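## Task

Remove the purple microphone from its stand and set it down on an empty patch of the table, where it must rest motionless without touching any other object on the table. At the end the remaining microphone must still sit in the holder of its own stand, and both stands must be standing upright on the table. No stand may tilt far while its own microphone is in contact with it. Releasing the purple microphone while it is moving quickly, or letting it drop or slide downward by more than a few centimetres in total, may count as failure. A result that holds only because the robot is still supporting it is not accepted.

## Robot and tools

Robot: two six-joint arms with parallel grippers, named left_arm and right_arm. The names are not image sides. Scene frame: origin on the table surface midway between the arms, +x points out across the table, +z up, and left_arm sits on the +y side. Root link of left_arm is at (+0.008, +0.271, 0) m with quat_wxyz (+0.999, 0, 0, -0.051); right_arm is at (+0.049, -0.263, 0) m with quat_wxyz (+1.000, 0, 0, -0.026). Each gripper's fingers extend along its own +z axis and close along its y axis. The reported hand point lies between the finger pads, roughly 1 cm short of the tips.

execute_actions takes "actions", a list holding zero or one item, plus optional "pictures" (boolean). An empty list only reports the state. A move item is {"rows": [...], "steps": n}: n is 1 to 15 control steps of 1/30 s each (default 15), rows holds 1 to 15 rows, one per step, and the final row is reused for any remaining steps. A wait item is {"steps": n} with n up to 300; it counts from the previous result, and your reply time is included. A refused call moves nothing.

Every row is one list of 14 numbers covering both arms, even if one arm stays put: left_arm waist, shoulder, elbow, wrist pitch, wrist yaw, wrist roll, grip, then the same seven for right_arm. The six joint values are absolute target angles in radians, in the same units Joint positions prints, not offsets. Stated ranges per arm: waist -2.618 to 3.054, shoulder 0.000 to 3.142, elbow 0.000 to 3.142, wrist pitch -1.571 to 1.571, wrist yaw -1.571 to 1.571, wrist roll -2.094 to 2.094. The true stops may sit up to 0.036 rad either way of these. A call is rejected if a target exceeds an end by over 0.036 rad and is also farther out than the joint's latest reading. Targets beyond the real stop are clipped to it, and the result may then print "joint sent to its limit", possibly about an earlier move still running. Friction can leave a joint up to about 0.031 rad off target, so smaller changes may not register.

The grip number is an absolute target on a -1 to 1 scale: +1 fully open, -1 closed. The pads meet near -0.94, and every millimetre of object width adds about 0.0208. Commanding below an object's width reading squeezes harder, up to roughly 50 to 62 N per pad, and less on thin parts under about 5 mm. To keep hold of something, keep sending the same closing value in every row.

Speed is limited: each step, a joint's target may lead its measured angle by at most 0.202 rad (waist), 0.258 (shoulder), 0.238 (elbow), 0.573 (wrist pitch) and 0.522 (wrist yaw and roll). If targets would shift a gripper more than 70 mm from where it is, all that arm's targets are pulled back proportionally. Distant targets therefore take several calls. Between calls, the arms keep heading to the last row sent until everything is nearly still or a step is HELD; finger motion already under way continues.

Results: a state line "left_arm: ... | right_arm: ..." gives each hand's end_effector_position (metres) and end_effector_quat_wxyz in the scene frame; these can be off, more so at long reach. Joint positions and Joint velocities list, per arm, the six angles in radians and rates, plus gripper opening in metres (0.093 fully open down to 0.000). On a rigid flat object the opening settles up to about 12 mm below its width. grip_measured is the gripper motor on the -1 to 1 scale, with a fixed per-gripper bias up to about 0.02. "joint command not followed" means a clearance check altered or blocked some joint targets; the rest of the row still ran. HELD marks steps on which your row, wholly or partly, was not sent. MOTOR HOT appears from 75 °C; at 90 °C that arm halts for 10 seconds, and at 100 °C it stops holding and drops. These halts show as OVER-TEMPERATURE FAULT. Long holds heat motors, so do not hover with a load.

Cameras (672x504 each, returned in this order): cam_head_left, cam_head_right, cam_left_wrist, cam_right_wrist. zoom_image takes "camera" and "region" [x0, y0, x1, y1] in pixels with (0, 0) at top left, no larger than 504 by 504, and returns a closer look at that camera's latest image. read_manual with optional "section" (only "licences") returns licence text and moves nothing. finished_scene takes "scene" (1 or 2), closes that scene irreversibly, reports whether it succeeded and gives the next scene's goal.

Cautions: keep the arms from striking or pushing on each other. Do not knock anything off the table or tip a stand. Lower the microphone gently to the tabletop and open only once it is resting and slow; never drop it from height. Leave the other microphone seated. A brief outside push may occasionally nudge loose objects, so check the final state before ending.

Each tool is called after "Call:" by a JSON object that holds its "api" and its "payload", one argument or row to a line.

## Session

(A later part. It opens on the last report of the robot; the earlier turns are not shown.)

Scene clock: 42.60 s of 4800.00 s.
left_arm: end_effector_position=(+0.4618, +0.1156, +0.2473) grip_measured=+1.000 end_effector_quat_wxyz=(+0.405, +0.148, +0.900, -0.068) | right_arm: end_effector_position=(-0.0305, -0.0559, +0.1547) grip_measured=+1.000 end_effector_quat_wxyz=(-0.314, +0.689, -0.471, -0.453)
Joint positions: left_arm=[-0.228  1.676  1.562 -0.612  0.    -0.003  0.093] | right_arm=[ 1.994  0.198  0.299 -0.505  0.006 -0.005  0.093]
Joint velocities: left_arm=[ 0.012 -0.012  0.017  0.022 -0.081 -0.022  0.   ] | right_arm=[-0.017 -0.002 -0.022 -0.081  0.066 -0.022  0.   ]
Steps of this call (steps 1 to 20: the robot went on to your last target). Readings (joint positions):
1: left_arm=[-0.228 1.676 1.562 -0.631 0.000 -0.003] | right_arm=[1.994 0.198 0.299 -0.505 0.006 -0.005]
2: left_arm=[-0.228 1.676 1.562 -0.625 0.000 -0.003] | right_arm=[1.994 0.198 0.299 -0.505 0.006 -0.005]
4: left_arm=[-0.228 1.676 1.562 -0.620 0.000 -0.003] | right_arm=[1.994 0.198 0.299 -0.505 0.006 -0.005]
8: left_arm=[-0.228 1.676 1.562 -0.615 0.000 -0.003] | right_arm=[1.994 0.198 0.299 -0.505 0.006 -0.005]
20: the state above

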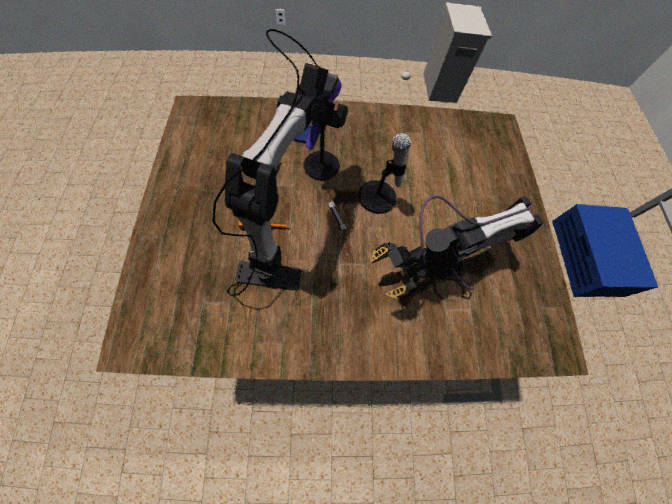

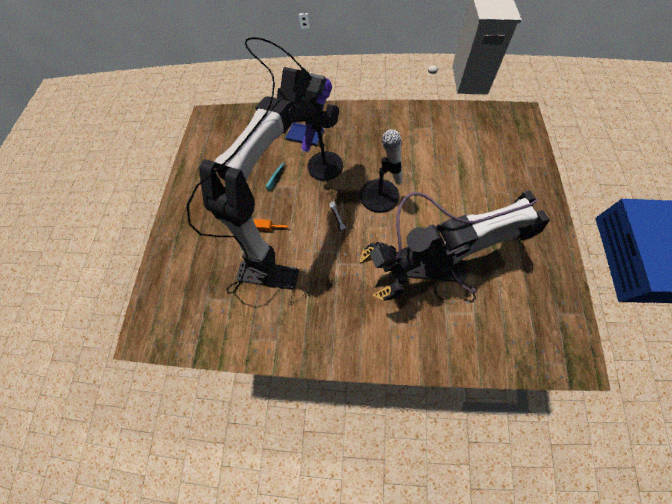

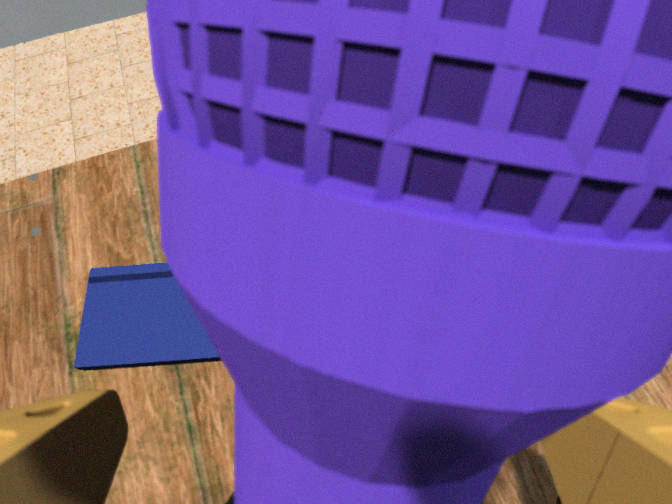

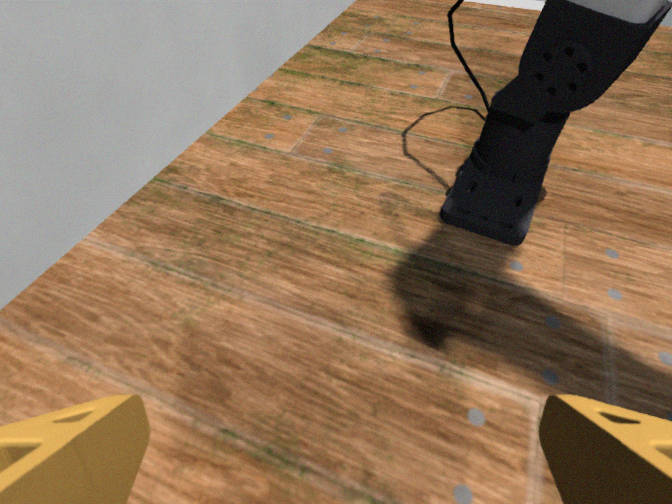

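Call:
{"api": "execute_actions", "payload": {
  "actions": [
    {"rows":[[-0.245,1.67,1.56,-0.61,0,0,-0.6,2.0,0.2,0.3,-0.5,0,0,1]],"steps":15}
  ],
  "pictures": false
}}

Call:
{"api": "execute_actions", "payload": {
  "actions": [
    {"steps":20}
  ],
  "pictures": false
}}

Call:
{"api": "execute_actions", "payload": {
  "actions": [
    {"rows":[[-0.245,1.62,1.6,-0.66,0,0,-0.6,2.0,0.2,0.3,-0.5,0,0,1],[-0.245,1.62,1.6,-0.66,0,0,-0.6,2.0,0.2,0.3,-0.5,0,0,1],[-0.245,1.62,1.6,-0.66,0,0,-0.6,2.0,0.2,0.3,-0.5,0,0,1],[-0.245,1.62,1.6,-0.66,0,0,-0.6,2.0,0.2,0.3,-0.5,0,0,1],[-0.245,1.62,1.6,-0.66,0,0,-0.6,2.0,0.2,0.3,-0.5,0,0,1],[-0.245,1.62,1.6,-0.66,0,0,-0.6,2.0,0.2,0.3,-0.5,0,0,1],[-0.245,1.56,1.65,-0.72,0,0,-0.6,2.0,0.2,0.3,-0.5,0,0,1]],"steps":15}
  ]
}}

Scene clock: 45.37 s of 4800.00 s.
left_arm: end_effector_position=(+0.4613, +0.1143, +0.2473) grip_measured=-0.252 end_effector_quat_wxyz=(+0.405, +0.150, +0.900, -0.065) | right_arm: end_effector_position=(-0.0305, -0.0559, +0.1547) grip_measured=+1.000 end_effector_quat_wxyz=(-0.314, +0.689, -0.471, -0.453)
Joint positions: left_arm=[-0.234  1.676  1.562 -0.612 -0.009 -0.002  0.033] | right_arm=[ 1.994  0.198  0.299 -0.505  0.006 -0.005  0.093]
Joint velocities: left_arm=[ 0.012  0.002  0.002 -0.081 -0.022 -0.022 -0.   ] | right_arm=[ 0.012 -0.007 -0.012  0.066  0.037  0.022  0.   ]
Steps of this call (steps 1 to 15: the robot went on to your last target; steps 16 to 68: nothing new was sent; steps 69 to 83: all 15 steps of this action). Readings (joint positions):
69: left_arm=[-0.229 1.676 1.562 -0.612 0.000 -0.003] | right_arm=[1.994 0.198 0.299 -0.505 0.006 -0.005]
70: left_arm=[-0.230 1.676 1.562 -0.612 0.000 -0.003] | right_arm=[1.994 0.198 0.299 -0.505 0.006 -0.005]
72: left_arm=[-0.234 1.676 1.562 -0.612 -0.004 -0.003] | right_arm=[1.994 0.198 0.299 -0.505 0.006 -0.005]
76: left_arm=[-0.234 1.676 1.562 -0.612 -0.008 -0.001] | right_arm=[1.994 0.198 0.299 -0.505 0.006 -0.005]
83: the state above

Scene clock: 46.03 s of 4800.00 s.
left_arm: end_effector_position=(+0.4613, +0.1143, +0.2473) grip_measured=-0.252 end_effector_quat_wxyz=(+0.405, +0.150, +0.900, -0.065) | right_arm: end_effector_position=(-0.0305, -0.0559, +0.1547) grip_measured=+1.000 end_effector_quat_wxyz=(-0.314, +0.689, -0.471, -0.453)
Joint positions: left_arm=[-0.234  1.676  1.562 -0.612 -0.009 -0.002  0.033] | right_arm=[ 1.994  0.198  0.299 -0.505  0.006 -0.005  0.093]
Joint velocities: left_arm=[-0.017  0.002 -0.017  0.022 -0.007  0.066  0.   ] | right_arm=[-0.002 -0.007 -0.012  0.022 -0.037 -0.022  0.   ]
Steps of this call (steps 1 to 15: the robot went on to your last target; steps 16 to 20: nothing new was sent). Readings (joint positions):
1: left_arm=[-0.234 1.676 1.562 -0.612 -0.009 -0.002] | right_arm=[1.994 0.198 0.299 -0.505 0.006 -0.005]
2: left_arm=[-0.234 1.676 1.562 -0.612 -0.009 -0.002] | right_arm=[1.994 0.198 0.299 -0.505 0.006 -0.005]
4: left_arm=[-0.234 1.676 1.562 -0.612 -0.009 -0.002] | right_arm=[1.994 0.198 0.299 -0.505 0.006 -0.005]
8: left_arm=[-0.234 1.676 1.562 -0.612 -0.009 -0.002] | right_arm=[1.994 0.198 0.299 -0.505 0.006 -0.005]
20: the state above
All arms were judged still, so your last target was given up. Only a new action makes them travel on or press farther. Fingers that are still opening or closing keep moving.

Scene clock: 46.53 s of 4800.00 s.
left_arm: end_effector_position=(+0.4260, +0.1245, +0.2503) grip_measured=-0.252 end_effector_quat_wxyz=(+0.357, +0.153, +0.920, -0.060) | right_arm: end_effector_position=(-0.0305, -0.0559, +0.1547) grip_measured=+1.000 end_effector_quat_wxyz=(-0.314, +0.689, -0.471, -0.453)
Joint positions: left_arm=[-0.237  1.616  1.584 -0.797 -0.004 -0.007  0.033] | right_arm=[ 1.994  0.198  0.299 -0.505  0.006 -0.005  0.093]
Joint velocities: left_arm=[-0.022 -0.1    0.071 -0.242 -0.081 -0.037  0.   ] | right_arm=[ 0.007 -0.012 -0.002 -0.051  0.022 -0.051  0.   ]
Steps of this call (steps 1 to 15: all 15 steps of this action). Readings (joint positions):
1: left_arm=[-0.234 1.672 1.564 -0.617 -0.009 -0.002] | right_arm=[1.994 0.198 0.299 -0.505 0.006 -0.005]
2: left_arm=[-0.234 1.668 1.564 -0.627 -0.009 -0.002] | right_arm=[1.994 0.198 0.299 -0.505 0.006 -0.005]
4: left_arm=[-0.235 1.661 1.564 -0.642 -0.007 -0.003] | right_arm=[1.994 0.198 0.299 -0.505 0.006 -0.005]
8: left_arm=[-0.235 1.650 1.577 -0.687 -0.005 -0.005] | right_arm=[1.994 0.198 0.299 -0.505 0.006 -0.005]
15: the state above

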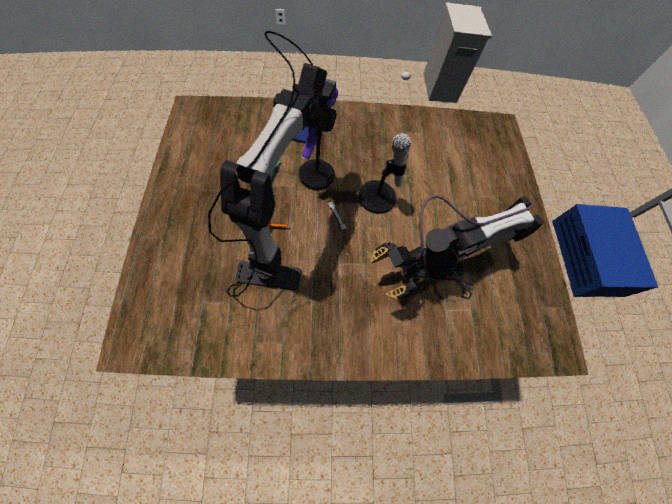

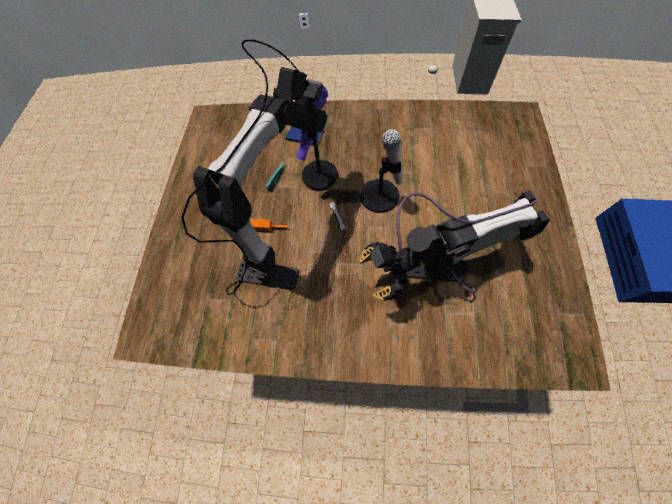

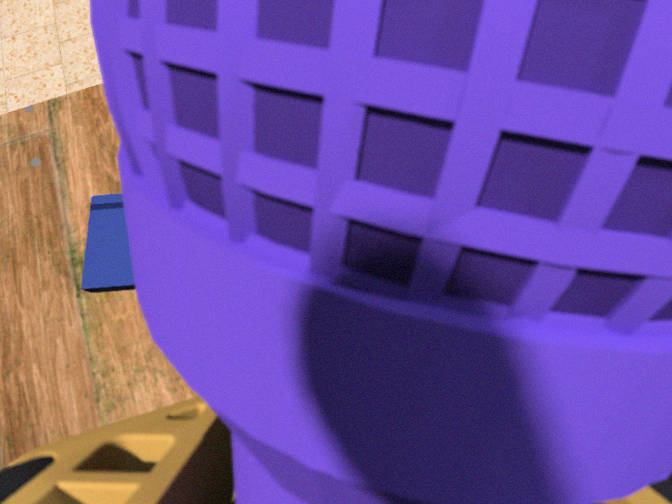

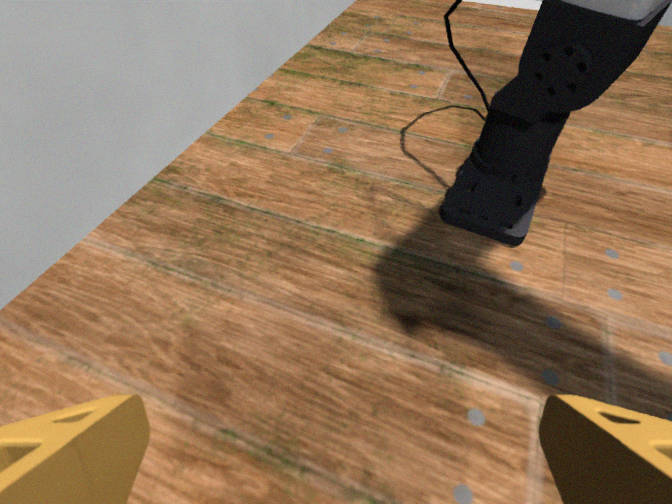

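Call:
{"api": "execute_actions", "payload": {
  "actions": [
    {"rows":[[-0.24,1.64,1.66,-0.62,0,0,-0.6,2.0,0.2,0.3,-0.5,0,0,1],[-0.24,1.64,1.66,-0.62,0,0,-0.6,2.0,0.2,0.3,-0.5,0,0,1],[-0.24,1.64,1.66,-0.62,0,0,-0.6,2.0,0.2,0.3,-0.5,0,0,1],[-0.24,1.64,1.66,-0.62,0,0,-0.6,2.0,0.2,0.3,-0.5,0,0,1],[-0.24,1.64,1.66,-0.62,0,0,-0.6,2.0,0.2,0.3,-0.5,0,0,1],[-0.24,1.64,1.66,-0.62,0,0,-0.6,2.0,0.2,0.3,-0.5,0,0,1],[-0.24,1.68,1.75,-0.66,0,0,-0.6,2.0,0.2,0.3,-0.5,0,0,1]],"steps":15}
  ]
}}

Scene clock: 51.03 s of 4800.00 s.
left_arm: end_effector_position=(+0.4531, +0.1144, +0.2532) grip_measured=-0.252 end_effector_quat_wxyz=(+0.367, +0.154, +0.915, -0.063) | right_arm: end_effector_position=(-0.0305, -0.0559, +0.1547) grip_measured=+1.000 end_effector_quat_wxyz=(-0.314, +0.689, -0.471, -0.453)
Joint positions: left_arm=[-0.237  1.712  1.685 -0.78  -0.    -0.004  0.033] | right_arm=[ 1.994  0.198  0.299 -0.505  0.006 -0.005  0.093]
Joint velocities: left_arm=[-0.012  0.032 -0.022 -0.051  0.007 -0.007 -0.   ] | right_arm=[ 0.007  0.002  0.002  0.022 -0.066  0.037  0.   ]
Steps of this call (steps 1 to 30: the robot went on to your last target; steps 31 to 120: nothing new was sent; steps 121 to 135: all 15 steps of this action). Readings (joint positions):
121: left_arm=[-0.237 1.618 1.587 -0.808 -0.000 -0.005] | right_arm=[1.994 0.198 0.299 -0.505 0.006 -0.005]
122: left_arm=[-0.237 1.627 1.594 -0.798 -0.000 -0.005] | right_arm=[1.994 0.198 0.299 -0.505 0.006 -0.005]
124: left_arm=[-0.237 1.644 1.605 -0.772 -0.000 -0.005] | right_arm=[1.994 0.198 0.299 -0.505 0.006 -0.005]
128: left_arm=[-0.237 1.674 1.649 -0.781 -0.000 -0.005] | right_arm=[1.994 0.198 0.299 -0.505 0.006 -0.005]
135: the state above

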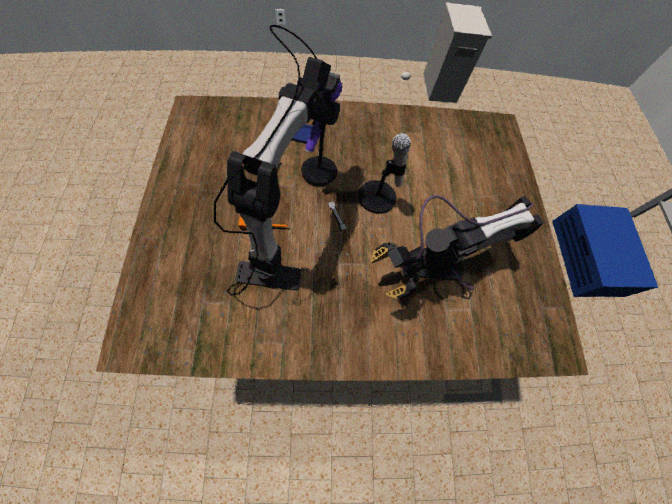

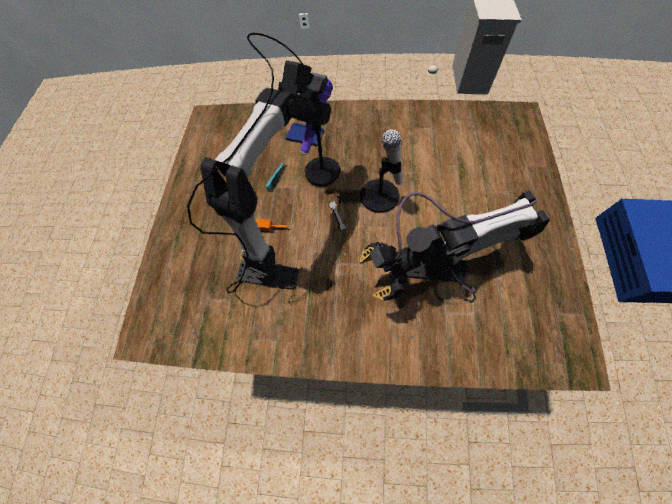

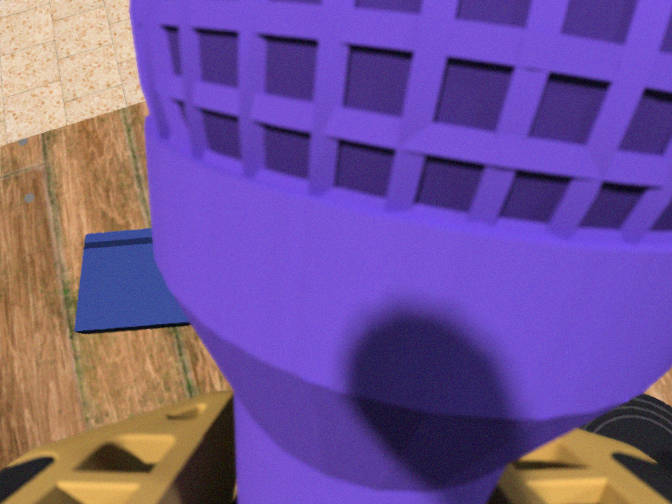

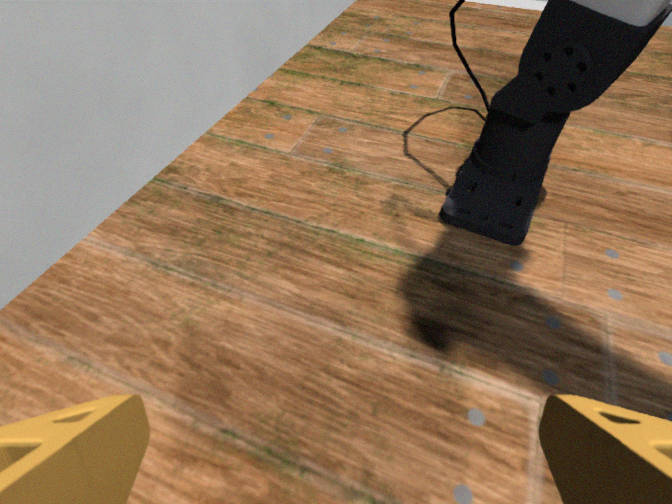

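Call:
{"api": "execute_actions", "payload": {
  "actions": [
    {"rows":[[-0.24,1.7,1.75,-0.5,0,0,-0.6,2.0,0.2,0.3,-0.5,0,0,1]],"steps":15}
  ],
  "pictures": false
}}

Call:
{"api": "execute_actions", "payload": {
  "actions": [
    {"rows":[[-0.24,1.7,1.82,-0.5,0,0,-0.6,2.0,0.2,0.3,-0.5,0,0,1]],"steps":15}
  ]
}}

Scene clock: 53.43 s of 4800.00 s.
left_arm: end_effector_position=(+0.4783, +0.1055, +0.2578) grip_measured=-0.252 end_effector_quat_wxyz=(+0.408, +0.151, +0.898, -0.070) | right_arm: end_effector_position=(-0.0305, -0.0559, +0.1547) grip_measured=+1.000 end_effector_quat_wxyz=(-0.314, +0.689, -0.471, -0.453)
Joint positions: left_arm=[-0.237  1.75   1.685 -0.653 -0.    -0.004  0.033] | right_arm=[ 1.994  0.198  0.299 -0.505  0.006 -0.005  0.093]
Joint velocities: left_arm=[-0.002 -0.012 -0.007 -0.007  0.037 -0.022 -0.001] | right_arm=[-0.002 -0.007 -0.002  0.022  0.037 -0.11   0.   ]
Steps of this call (steps 1 to 15: the robot went on to your last target; steps 16 to 57: nothing new was sent; steps 58 to 72: all 15 steps of this action). Readings (joint positions):
58: left_arm=[-0.237 1.716 1.685 -0.770 -0.000 -0.004] | right_arm=[1.994 0.198 0.299 -0.505 0.006 -0.005]
59: left_arm=[-0.237 1.720 1.685 -0.753 -0.000 -0.004] | right_arm=[1.994 0.198 0.299 -0.505 0.006 -0.005]
61: left_arm=[-0.237 1.731 1.685 -0.723 -0.000 -0.004] | right_arm=[1.994 0.198 0.299 -0.505 0.006 -0.005]
65: left_arm=[-0.237 1.747 1.685 -0.686 -0.000 -0.004] | right_arm=[1.994 0.198 0.299 -0.505 0.006 -0.005]
72: the state above

Scene clock: 53.93 s of 4800.00 s.
left_arm: end_effector_position=(+0.4783, +0.1054, +0.2610) grip_measured=-0.252 end_effector_quat_wxyz=(+0.403, +0.152, +0.900, -0.070) | right_arm: end_effector_position=(-0.0305, -0.0559, +0.1547) grip_measured=+1.000 end_effector_quat_wxyz=(-0.314, +0.689, -0.471, -0.453)
Joint positions: left_arm=[-0.237  1.761  1.718 -0.686 -0.    -0.004  0.033] | right_arm=[ 1.994  0.198  0.299 -0.505  0.006 -0.005  0.093]
Joint velocities: left_arm=[-0.007 -0.007 -0.007  0.066 -0.007  0.022 -0.   ] | right_arm=[-0.027 -0.012  0.012 -0.051  0.066 -0.022  0.   ]
Steps of this call (steps 1 to 15: all 15 steps of this action). Readings (joint positions):
1: left_arm=[-0.237 1.752 1.689 -0.659 -0.000 -0.004] | right_arm=[1.994 0.198 0.299 -0.505 0.006 -0.005]
2: left_arm=[-0.237 1.755 1.696 -0.665 -0.000 -0.004] | right_arm=[1.994 0.198 0.299 -0.505 0.006 -0.005]
4: left_arm=[-0.237 1.760 1.706 -0.673 -0.000 -0.004] | right_arm=[1.994 0.198 0.299 -0.505 0.006 -0.005]
8: left_arm=[-0.237 1.761 1.714 -0.683 -0.000 -0.004] | right_arm=[1.994 0.198 0.299 -0.505 0.006 -0.005]
15: the state above

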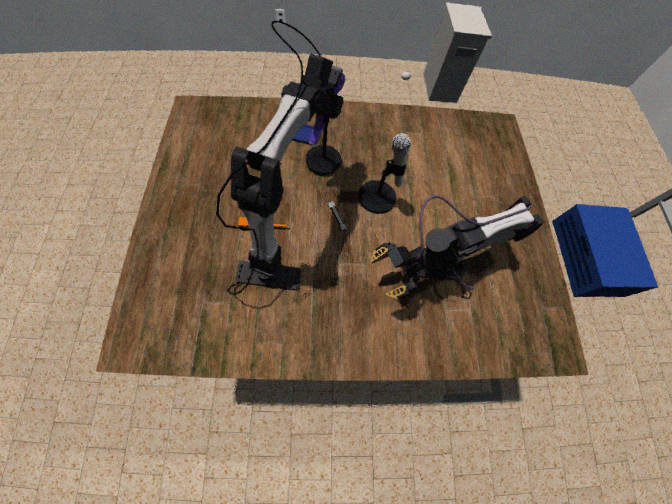

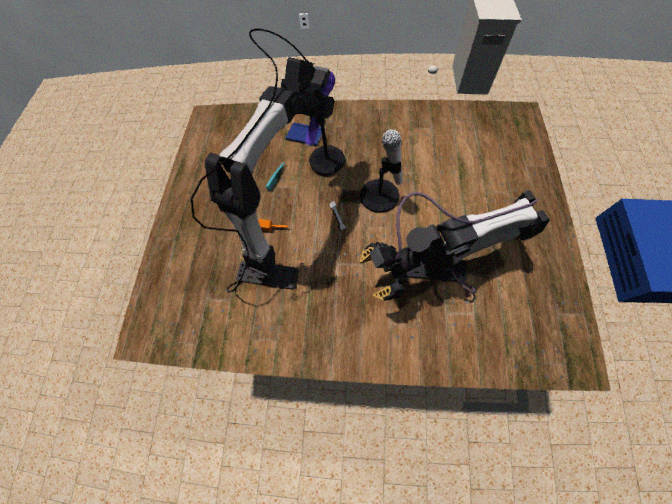

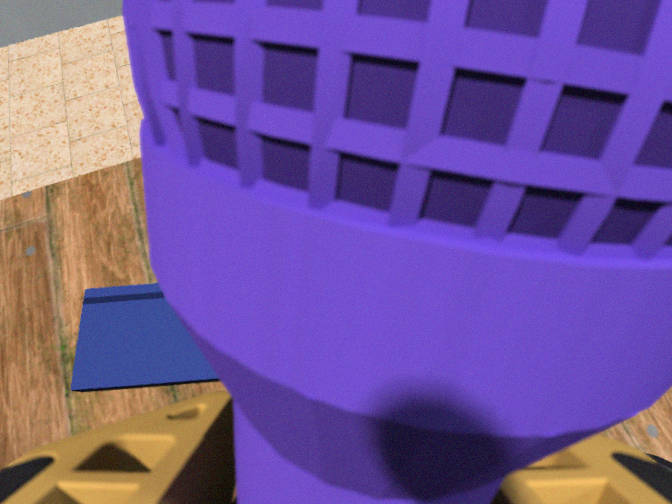

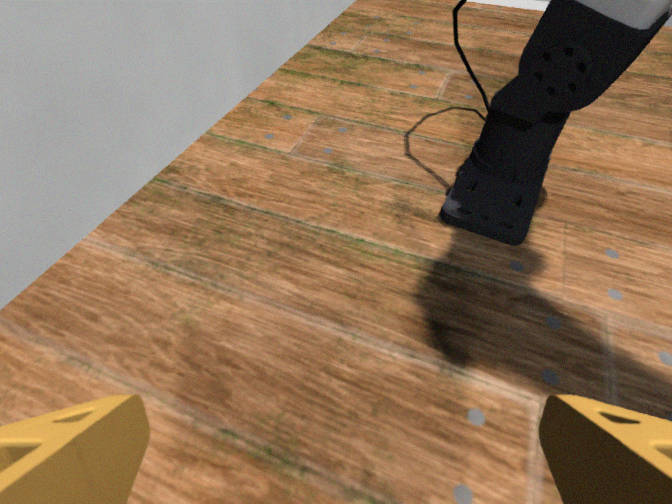

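Call:
{"api": "execute_actions", "payload": {
  "actions": [
    {"rows":[[-0.24,1.68,1.85,-0.35,0,0,-0.6,2.0,0.2,0.3,-0.5,0,0,1]],"steps":15}
  ]
}}

Scene clock: 56.80 s of 4800.00 s.
left_arm: end_effector_position=(+0.4805, +0.1047, +0.2640) grip_measured=-0.252 end_effector_quat_wxyz=(+0.410, +0.151, +0.897, -0.071) | right_arm: end_effector_position=(-0.0305, -0.0559, +0.1547) grip_measured=+1.000 end_effector_quat_wxyz=(-0.314, +0.689, -0.471, -0.453)
Joint positions: left_arm=[-0.237  1.761  1.72  -0.672 -0.    -0.004  0.033] | right_arm=[ 1.994  0.198  0.299 -0.505  0.006 -0.005  0.093]
Joint velocities: left_arm=[-0.002 -0.007  0.007  0.081 -0.007 -0.022 -0.001] | right_arm=[-0.007  0.002 -0.007  0.037  0.051  0.11   0.   ]
Steps of this call (steps 1 to 15: the robot went on to your last target; steps 16 to 71: nothing new was sent; steps 72 to 86: all 15 steps of this action). Readings (joint positions):
72: left_arm=[-0.237 1.761 1.720 -0.686 -0.000 -0.004] | right_arm=[1.994 0.198 0.299 -0.505 0.006 -0.005]
73: left_arm=[-0.237 1.761 1.720 -0.684 -0.000 -0.004] | right_arm=[1.994 0.198 0.299 -0.505 0.006 -0.005]
75: left_arm=[-0.237 1.761 1.720 -0.683 -0.000 -0.004] | right_arm=[1.994 0.198 0.299 -0.505 0.006 -0.005]
79: left_arm=[-0.237 1.761 1.720 -0.679 -0.000 -0.004] | right_arm=[1.994 0.198 0.299 -0.505 0.006 -0.005]
86: the state above

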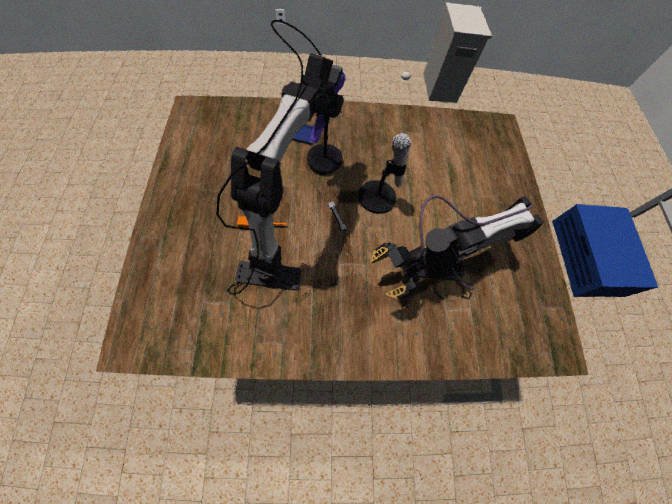

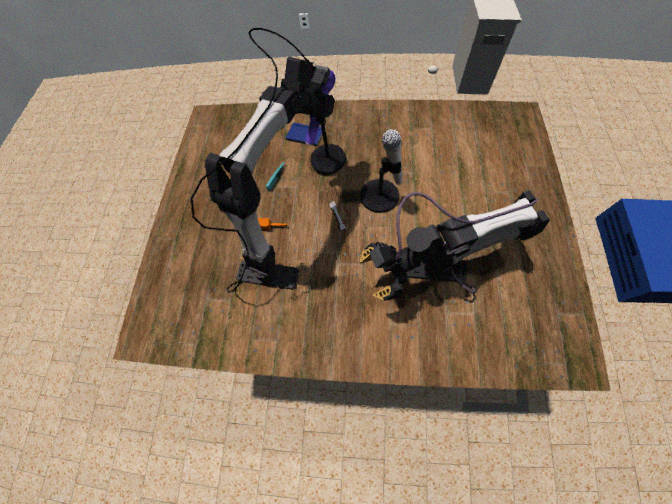

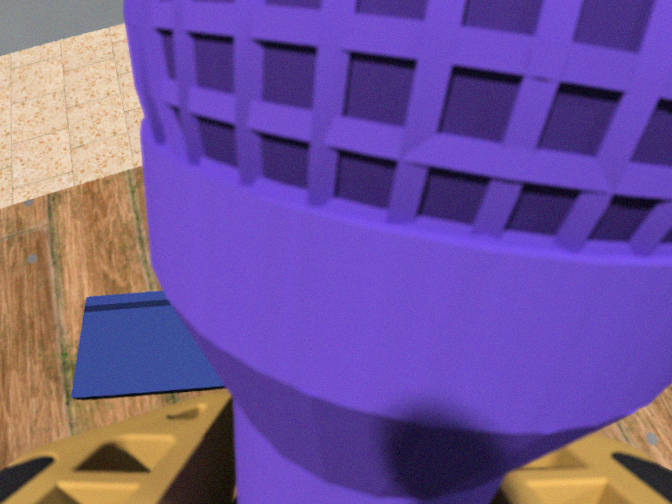

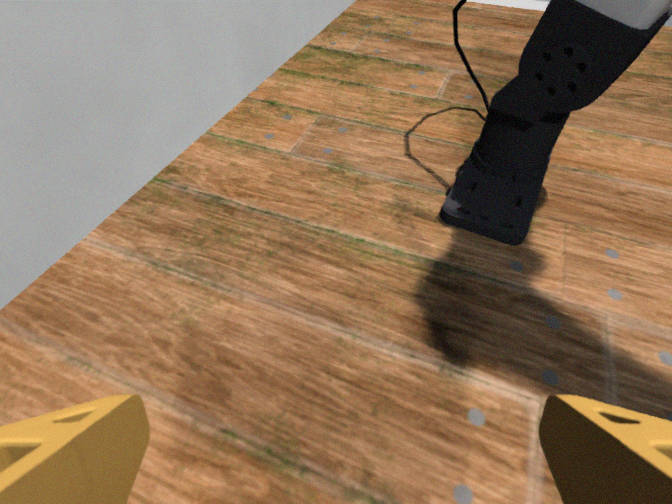

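Call:
{"api": "execute_actions", "payload": {
  "actions": [
    {"rows":[[-0.237,1.76,1.72,-0.67,0,0,-0.6,2.0,0.2,0.3,-0.5,0,0,1],[-0.237,1.76,1.72,-0.67,0,0,-0.6,2.0,0.2,0.3,-0.5,0,0,1],[-0.237,1.76,1.72,-0.67,0,0,-0.6,2.0,0.2,0.3,-0.5,0,0,1],[-0.237,1.76,1.72,-0.67,0,0,1,2.0,0.2,0.3,-0.5,0,0,1]],"steps":15}
  ],
  "pictures": false
}}

Call:
{"api": "execute_actions", "payload": {
  "actions": [
    {"rows":[[-0.245,1.76,1.79,-0.66,0,0,1,2.0,0.2,0.3,-0.5,0,0,1]],"steps":15}
  ]
}}

Scene clock: 60.70 s of 4800.00 s.
left_arm: end_effector_position=(+0.4793, +0.1052, +0.2559) grip_measured=+1.000 end_effector_quat_wxyz=(+0.399, +0.152, +0.902, -0.068) | right_arm: end_effector_position=(-0.0305, -0.0559, +0.1547) grip_measured=+1.000 end_effector_quat_wxyz=(-0.314, +0.689, -0.471, -0.453)
Joint positions: left_arm=[-0.237  1.769  1.714 -0.683 -0.001 -0.004  0.093] | right_arm=[ 1.994  0.198  0.299 -0.505  0.006 -0.005  0.093]
Joint velocities: left_arm=[-0.007  0.007 -0.002 -0.037 -0.007  0.007  0.   ] | right_arm=[-0.032 -0.002  0.002 -0.022 -0.007 -0.081  0.   ]
Steps of this call (steps 1 to 15: the robot went on to your last target; steps 16 to 100: nothing new was sent; then 0.07 s passed at rest; steps 101 to 115: all 15 steps of this action). Readings (joint positions):
101: left_arm=[-0.237 1.764 1.719 -0.680 -0.000 -0.004] | right_arm=[1.994 0.198 0.299 -0.505 0.006 -0.005]
102: left_arm=[-0.237 1.766 1.719 -0.691 -0.000 -0.004] | right_arm=[1.994 0.198 0.299 -0.505 0.006 -0.005]
104: left_arm=[-0.237 1.777 1.715 -0.710 -0.001 -0.004] | right_arm=[1.994 0.198 0.299 -0.505 0.006 -0.005]
108: left_arm=[-0.237 1.775 1.714 -0.697 -0.001 -0.004] | right_arm=[1.994 0.198 0.299 -0.505 0.006 -0.005]
115: the state above

Scene clock: 61.20 s of 4800.00 s.
left_arm: end_effector_position=(+0.4866, +0.1026, +0.2896) grip_measured=+1.000 end_effector_quat_wxyz=(+0.438, +0.149, +0.883, -0.075) | right_arm: end_effector_position=(-0.0305, -0.0559, +0.1547) grip_measured=+1.000 end_effector_quat_wxyz=(-0.314, +0.689, -0.471, -0.453)
Joint positions: left_arm=[-0.237  1.761  1.776 -0.665 -0.001 -0.004  0.093] | right_arm=[ 1.994  0.198  0.299 -0.505  0.006 -0.005  0.093]
Joint velocities: left_arm=[ 0.002 -0.007 -0.017 -0.007 -0.037 -0.081  0.   ] | right_arm=[ 0.012  0.007 -0.012 -0.022 -0.037 -0.125  0.   ]
Steps of this call (steps 1 to 15: all 15 steps of this action). Readings (joint positions):
1: left_arm=[-0.237 1.769 1.722 -0.687 -0.001 -0.004] | right_arm=[1.994 0.198 0.299 -0.505 0.006 -0.005]
2: left_arm=[-0.237 1.771 1.734 -0.687 -0.001 -0.004] | right_arm=[1.994 0.198 0.299 -0.505 0.006 -0.005]
4: left_arm=[-0.237 1.769 1.758 -0.682 -0.001 -0.004] | right_arm=[1.994 0.198 0.299 -0.505 0.006 -0.005]
8: left_arm=[-0.237 1.761 1.776 -0.666 -0.001 -0.004] | right_arm=[1.994 0.198 0.299 -0.505 0.006 -0.005]
15: the state above

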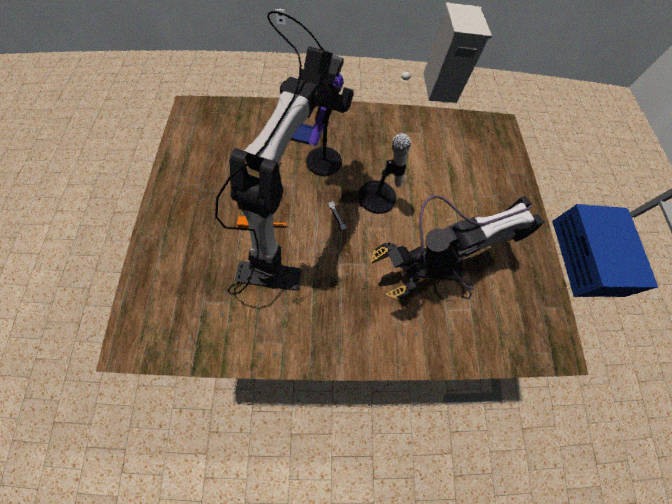

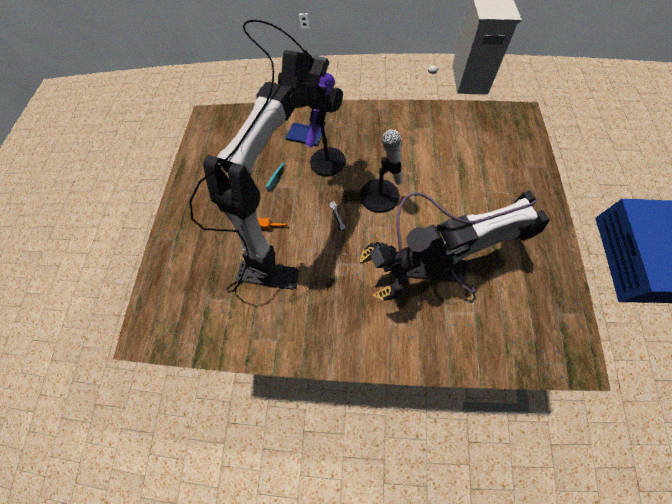

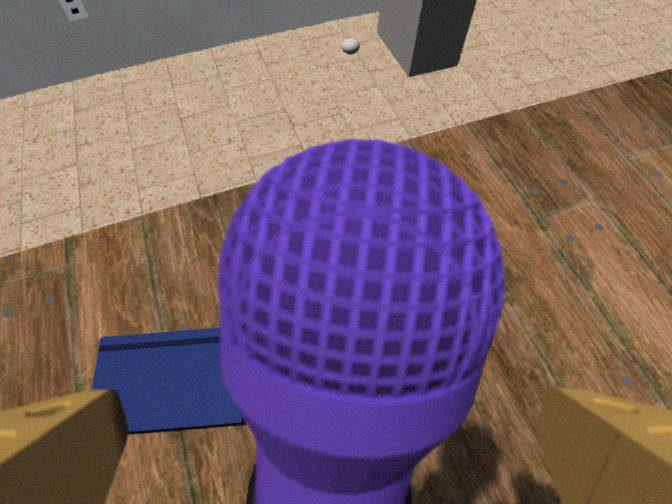

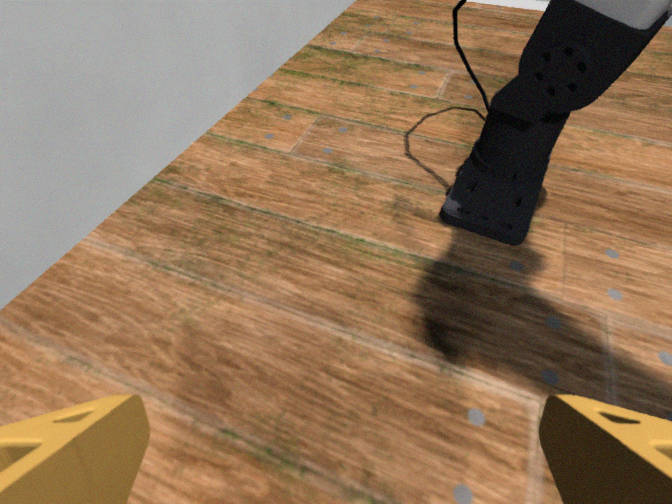

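Call:
{"api": "execute_actions", "payload": {
  "actions": [
    {"rows":[[-0.25,1.82,1.79,-0.63,0,0,1,2.0,0.2,0.3,-0.5,0,0,1]],"steps":15}
  ],
  "pictures": false
}}

Call:
{"api": "execute_actions", "payload": {
  "actions": [
    {"rows":[[-0.25,1.82,1.79,-0.63,0,0,-0.3,2.0,0.2,0.3,-0.5,0,0,1]],"steps":15}
  ],
  "pictures": false
}}

Call:
{"api": "execute_actions", "payload": {
  "actions": [
    {"steps":15}
  ],
  "pictures": false
}}

Call:
{"api": "execute_actions", "payload": {
  "actions": [
    {"rows":[[-0.25,1.82,1.9,-0.5,0,0,-0.3,2.0,0.2,0.3,-0.5,0,0,1]],"steps":15}
  ]
}}

Scene clock: 65.57 s of 4800.00 s.
left_arm: end_effector_position=(+0.4970, +0.0961, +0.2686) grip_measured=+1.000 end_effector_quat_wxyz=(+0.425, +0.152, +0.889, -0.074) | right_arm: end_effector_position=(-0.0305, -0.0559, +0.1547) grip_measured=+1.000 end_effector_quat_wxyz=(-0.314, +0.689, -0.471, -0.453)
Joint positions: left_arm=[-0.242  1.812  1.776 -0.642 -0.001 -0.004  0.093] | right_arm=[ 1.994  0.198  0.299 -0.505  0.006 -0.005  0.093]
Joint velocities: left_arm=[-0.002 -0.002 -0.022 -0.007 -0.051 -0.066  0.   ] | right_arm=[ 0.017  0.002  0.002  0.007 -0.051 -0.007  0.   ]
Steps of this call (steps 1 to 15: the robot went on to your last target; steps 16 to 100: nothing new was sent; then 0.53 s passed at rest; steps 101 to 115: all 15 steps of this action). Readings (joint positions):
101: left_arm=[-0.237 1.764 1.776 -0.662 -0.001 -0.004] | right_arm=[1.994 0.198 0.299 -0.505 0.006 -0.005]
102: left_arm=[-0.238 1.769 1.776 -0.654 -0.001 -0.004] | right_arm=[1.994 0.198 0.299 -0.505 0.006 -0.005]
104: left_arm=[-0.240 1.785 1.776 -0.646 -0.001 -0.004] | right_arm=[1.994 0.198 0.299 -0.505 0.006 -0.005]
108: left_arm=[-0.242 1.810 1.776 -0.644 -0.001 -0.004] | right_arm=[1.994 0.198 0.299 -0.505 0.006 -0.005]
115: the state above

Scene clock: 66.07 s of 4800.00 s.
left_arm: end_effector_position=(+0.4974, +0.0968, +0.2688) grip_measured=-0.285 end_effector_quat_wxyz=(+0.426, +0.155, +0.888, -0.070) | right_arm: end_effector_position=(-0.0305, -0.0559, +0.1547) grip_measured=+1.000 end_effector_quat_wxyz=(-0.314, +0.689, -0.471, -0.453)
Joint positions: left_arm=[-0.242  1.812  1.776 -0.641 -0.006  0.005  0.032] | right_arm=[ 1.994  0.198  0.299 -0.505  0.006 -0.005  0.093]
Joint velocities: left_arm=[-0.007 -0.002 -0.017  0.037  0.007  0.007  0.001] | right_arm=[-0.007 -0.007  0.007  0.022 -0.007 -0.007  0.   ]
Steps of this call (steps 1 to 15: all 15 steps of this action). Readings (joint positions):
1: left_arm=[-0.242 1.812 1.776 -0.641 -0.001 -0.004] | right_arm=[1.994 0.198 0.299 -0.505 0.006 -0.005]
2: left_arm=[-0.242 1.812 1.776 -0.641 -0.001 -0.004] | right_arm=[1.994 0.198 0.299 -0.505 0.006 -0.005]
4: left_arm=[-0.242 1.812 1.776 -0.641 -0.001 -0.004] | right_arm=[1.994 0.198 0.299 -0.505 0.006 -0.005]
8: left_arm=[-0.242 1.812 1.776 -0.641 -0.006 0.005] | right_arm=[1.994 0.198 0.299 -0.505 0.006 -0.005]
15: the state above

Scene clock: 66.57 s of 4800.00 s.
left_arm: end_effector_position=(+0.4974, +0.0968, +0.2688) grip_measured=-0.285 end_effector_quat_wxyz=(+0.426, +0.155, +0.888, -0.070) | right_arm: end_effector_position=(-0.0305, -0.0559, +0.1547) grip_measured=+1.000 end_effector_quat_wxyz=(-0.314, +0.689, -0.471, -0.453)
Joint positions: left_arm=[-0.242  1.812  1.776 -0.641 -0.006  0.005  0.032] | right_arm=[ 1.994  0.198  0.299 -0.505  0.006 -0.005  0.093]
Joint velocities: left_arm=[-0.012 -0.007 -0.002  0.022  0.022 -0.081  0.   ] | right_arm=[-0.007  0.002  0.012  0.007 -0.022  0.007  0.   ]
Steps of this call (steps 1 to 15: the robot went on to your last target). Readings (joint positions):
1: left_arm=[-0.242 1.812 1.776 -0.641 -0.006 0.005] | right_arm=[1.994 0.198 0.299 -0.505 0.006 -0.005]
2: left_arm=[-0.242 1.812 1.776 -0.641 -0.006 0.005] | right_arm=[1.994 0.198 0.299 -0.505 0.006 -0.005]
4: left_arm=[-0.242 1.812 1.776 -0.641 -0.006 0.005] | right_arm=[1.994 0.198 0.299 -0.505 0.006 -0.005]
8: left_arm=[-0.242 1.812 1.776 -0.641 -0.006 0.005] | right_arm=[1.994 0.198 0.299 -0.505 0.006 -0.005]
15: the state above
All arms were judged still, so your last target was given up. Only a new action makes them travel on or press farther. Fingers that are still opening or closing keep moving.

Scene clock: 67.07 s of 4800.00 s.
left_arm: end_effector_position=(+0.5089, +0.0927, +0.2764) grip_measured=-0.285 end_effector_quat_wxyz=(+0.438, +0.154, +0.883, -0.072) | right_arm: end_effector_position=(-0.0305, -0.0559, +0.1547) grip_measured=+1.000 end_effector_quat_wxyz=(-0.314, +0.689, -0.471, -0.453)
Joint positions: left_arm=[-0.242  1.85   1.834 -0.636 -0.006  0.005  0.032] | right_arm=[ 1.994  0.198  0.299 -0.505  0.006 -0.005  0.093]
Joint velocities: left_arm=[-0.002  0.007 -0.002  0.007 -0.007 -0.037  0.001] | right_arm=[-0.007  0.002  0.002  0.037 -0.081 -0.037  0.   ]
Steps of this call (steps 1 to 15: all 15 steps of this action). Readings (joint positions):
1: left_arm=[-0.242 1.816 1.790 -0.645 -0.006 0.005] | right_arm=[1.994 0.198 0.299 -0.505 0.006 -0.005]
2: left_arm=[-0.242 1.826 1.810 -0.645 -0.006 0.005] | right_arm=[1.994 0.198 0.299 -0.505 0.006 -0.005]
4: left_arm=[-0.242 1.841 1.832 -0.641 -0.006 0.005] | right_arm=[1.994 0.198 0.299 -0.505 0.006 -0.005]
8: left_arm=[-0.242 1.850 1.834 -0.636 -0.006 0.005] | right_arm=[1.994 0.198 0.299 -0.505 0.006 -0.005]
15: the state above

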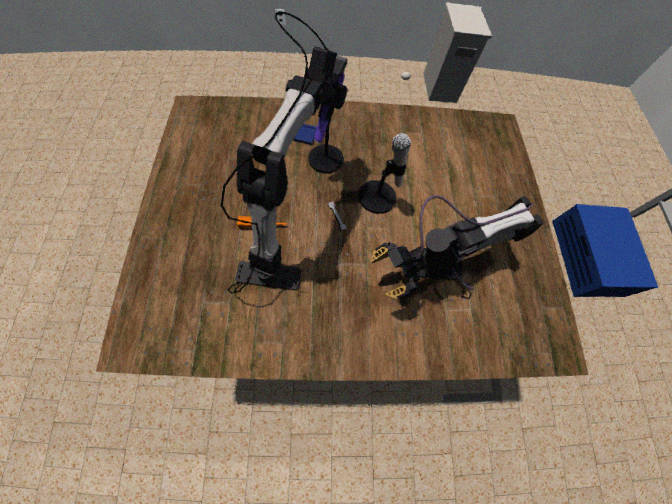

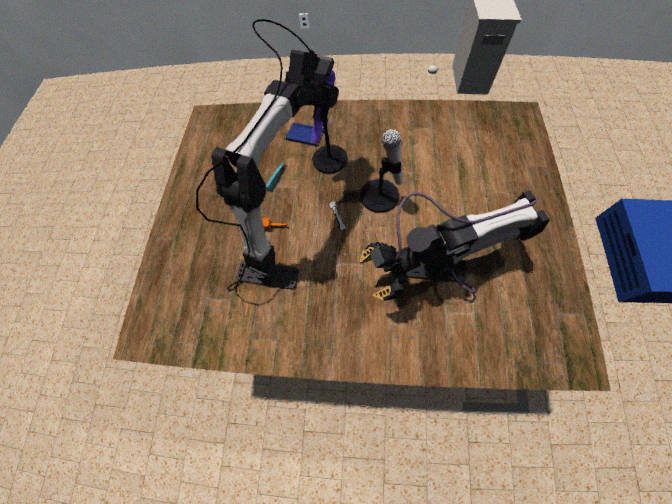

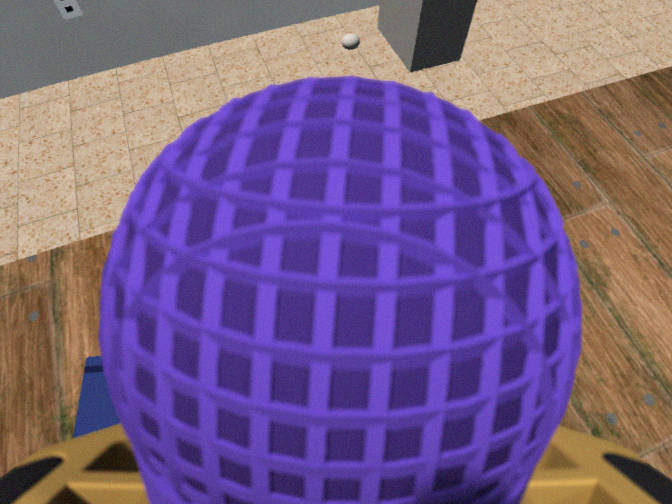

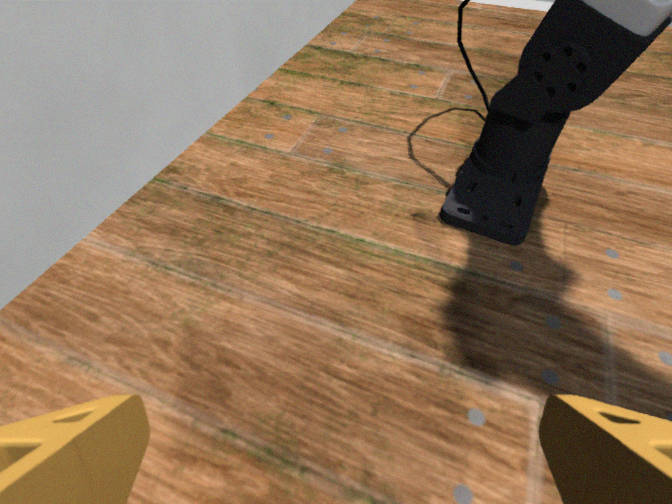

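Call:
{"api": "execute_actions", "payload": {
  "actions": [
    {"rows":[[-0.25,1.84,1.84,-0.62,0,0,-0.7,2.0,0.2,0.3,-0.5,0,0,1]],"steps":15}
  ],
  "pictures": false
}}

Call:
{"api": "execute_actions", "payload": {
  "actions": [
    {"rows":[[-0.25,1.84,2.0,-0.45,0,0,-0.7,2.0,0.2,0.3,-0.5,0,0,1]],"steps":15}
  ]
}}

Scene clock: 69.77 s of 4800.00 s.
left_arm: end_effector_position=(+0.5071, +0.0933, +0.2732) grip_measured=-0.327 end_effector_quat_wxyz=(+0.431, +0.154, +0.886, -0.071) | right_arm: end_effector_position=(-0.0305, -0.0559, +0.1547) grip_measured=+1.000 end_effector_quat_wxyz=(-0.314, +0.689, -0.471, -0.453)
Joint positions: left_arm=[-0.242  1.851  1.834 -0.651 -0.006  0.005  0.029] | right_arm=[ 1.994  0.198  0.299 -0.505  0.006 -0.005  0.093]
Joint velocities: left_arm=[ 0.017 -0.002 -0.002  0.081 -0.007 -0.051  0.001] | right_arm=[-0.017 -0.007 -0.002  0.022  0.022 -0.066  0.   ]
Steps of this call (steps 1 to 15: the robot went on to your last target; steps 16 to 66: nothing new was sent; steps 67 to 81: all 15 steps of this action). Readings (joint positions):
67: left_arm=[-0.242 1.851 1.834 -0.643 -0.006 0.005] | right_arm=[1.994 0.198 0.299 -0.505 0.006 -0.005]
68: left_arm=[-0.242 1.851 1.834 -0.649 -0.006 0.005] | right_arm=[1.994 0.198 0.299 -0.505 0.006 -0.005]
70: left_arm=[-0.242 1.851 1.834 -0.651 -0.006 0.005] | right_arm=[1.994 0.198 0.299 -0.505 0.006 -0.005]
74: left_arm=[-0.242 1.851 1.834 -0.651 -0.006 0.005] | right_arm=[1.994 0.198 0.299 -0.505 0.006 -0.005]
81: the state above

Scene clock: 70.27 s of 4800.00 s.
left_arm: end_effector_position=(+0.5197, +0.0888, +0.2795) grip_measured=-0.327 end_effector_quat_wxyz=(+0.441, +0.153, +0.882, -0.073) | right_arm: end_effector_position=(-0.0305, -0.0559, +0.1547) grip_measured=+1.000 end_effector_quat_wxyz=(-0.314, +0.689, -0.471, -0.453)
Joint positions: left_arm=[-0.242  1.896  1.903 -0.651 -0.006  0.004  0.029] | right_arm=[ 1.994  0.198  0.299 -0.505  0.006 -0.005  0.093]
Joint velocities: left_arm=[-0.007  0.007  0.007  0.081 -0.022 -0.095  0.   ] | right_arm=[-0.007  0.002  0.002 -0.007 -0.051 -0.066  0.   ]
Steps of this call (steps 1 to 15: all 15 steps of this action). Readings (joint positions):
1: left_arm=[-0.242 1.853 1.847 -0.653 -0.006 0.005] | right_arm=[1.994 0.198 0.299 -0.505 0.006 -0.005]
2: left_arm=[-0.242 1.862 1.863 -0.656 -0.006 0.005] | right_arm=[1.994 0.198 0.299 -0.505 0.006 -0.005]
4: left_arm=[-0.242 1.878 1.887 -0.656 -0.006 0.005] | right_arm=[1.994 0.198 0.299 -0.505 0.006 -0.005]
8: left_arm=[-0.242 1.895 1.901 -0.652 -0.006 0.004] | right_arm=[1.994 0.198 0.299 -0.505 0.006 -0.005]
15: the state above

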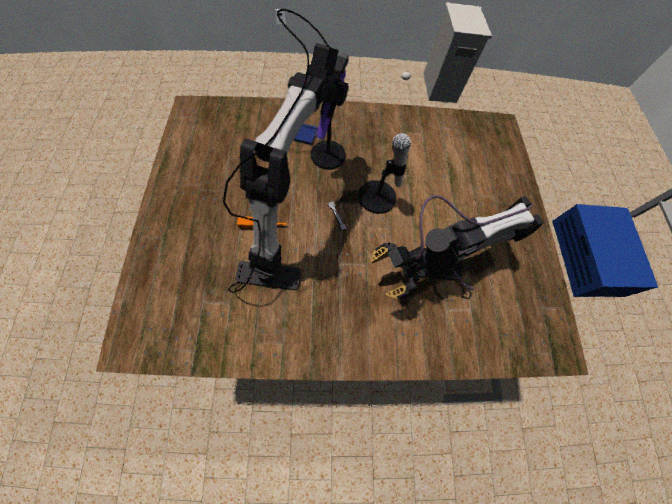

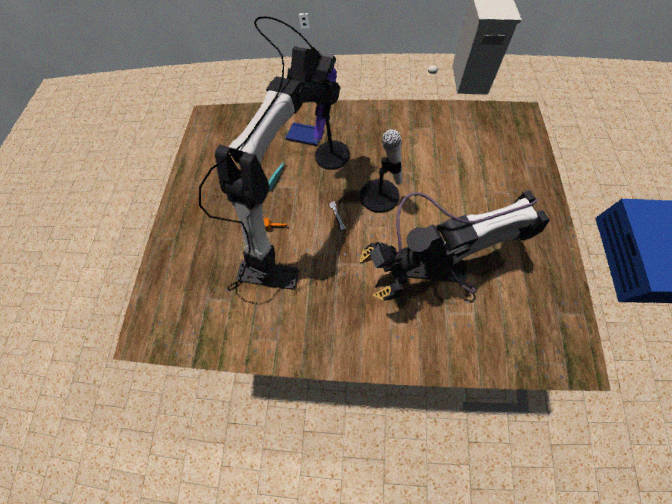

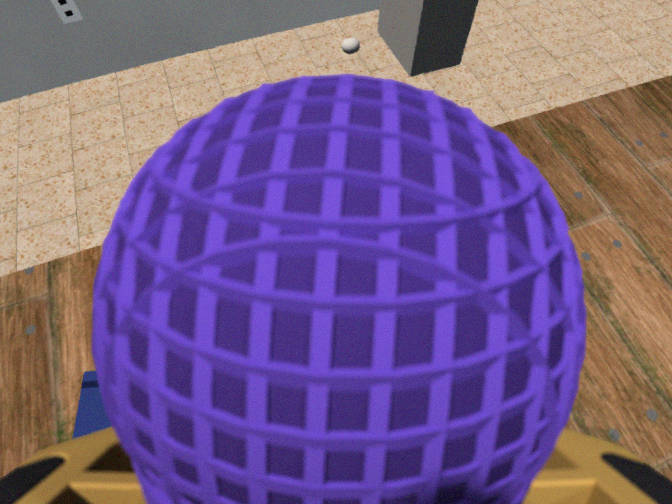

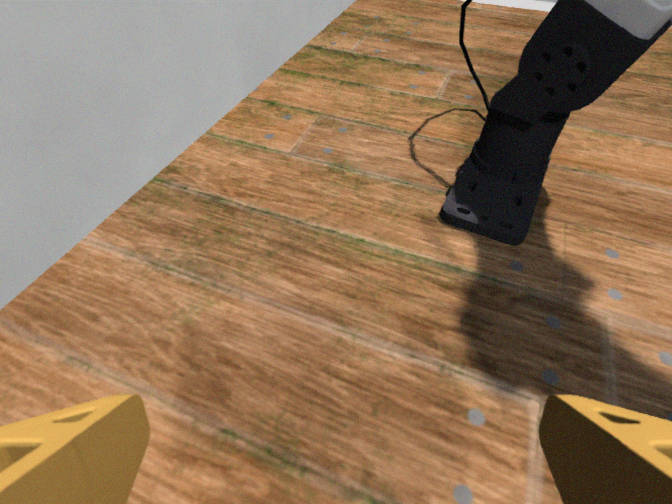

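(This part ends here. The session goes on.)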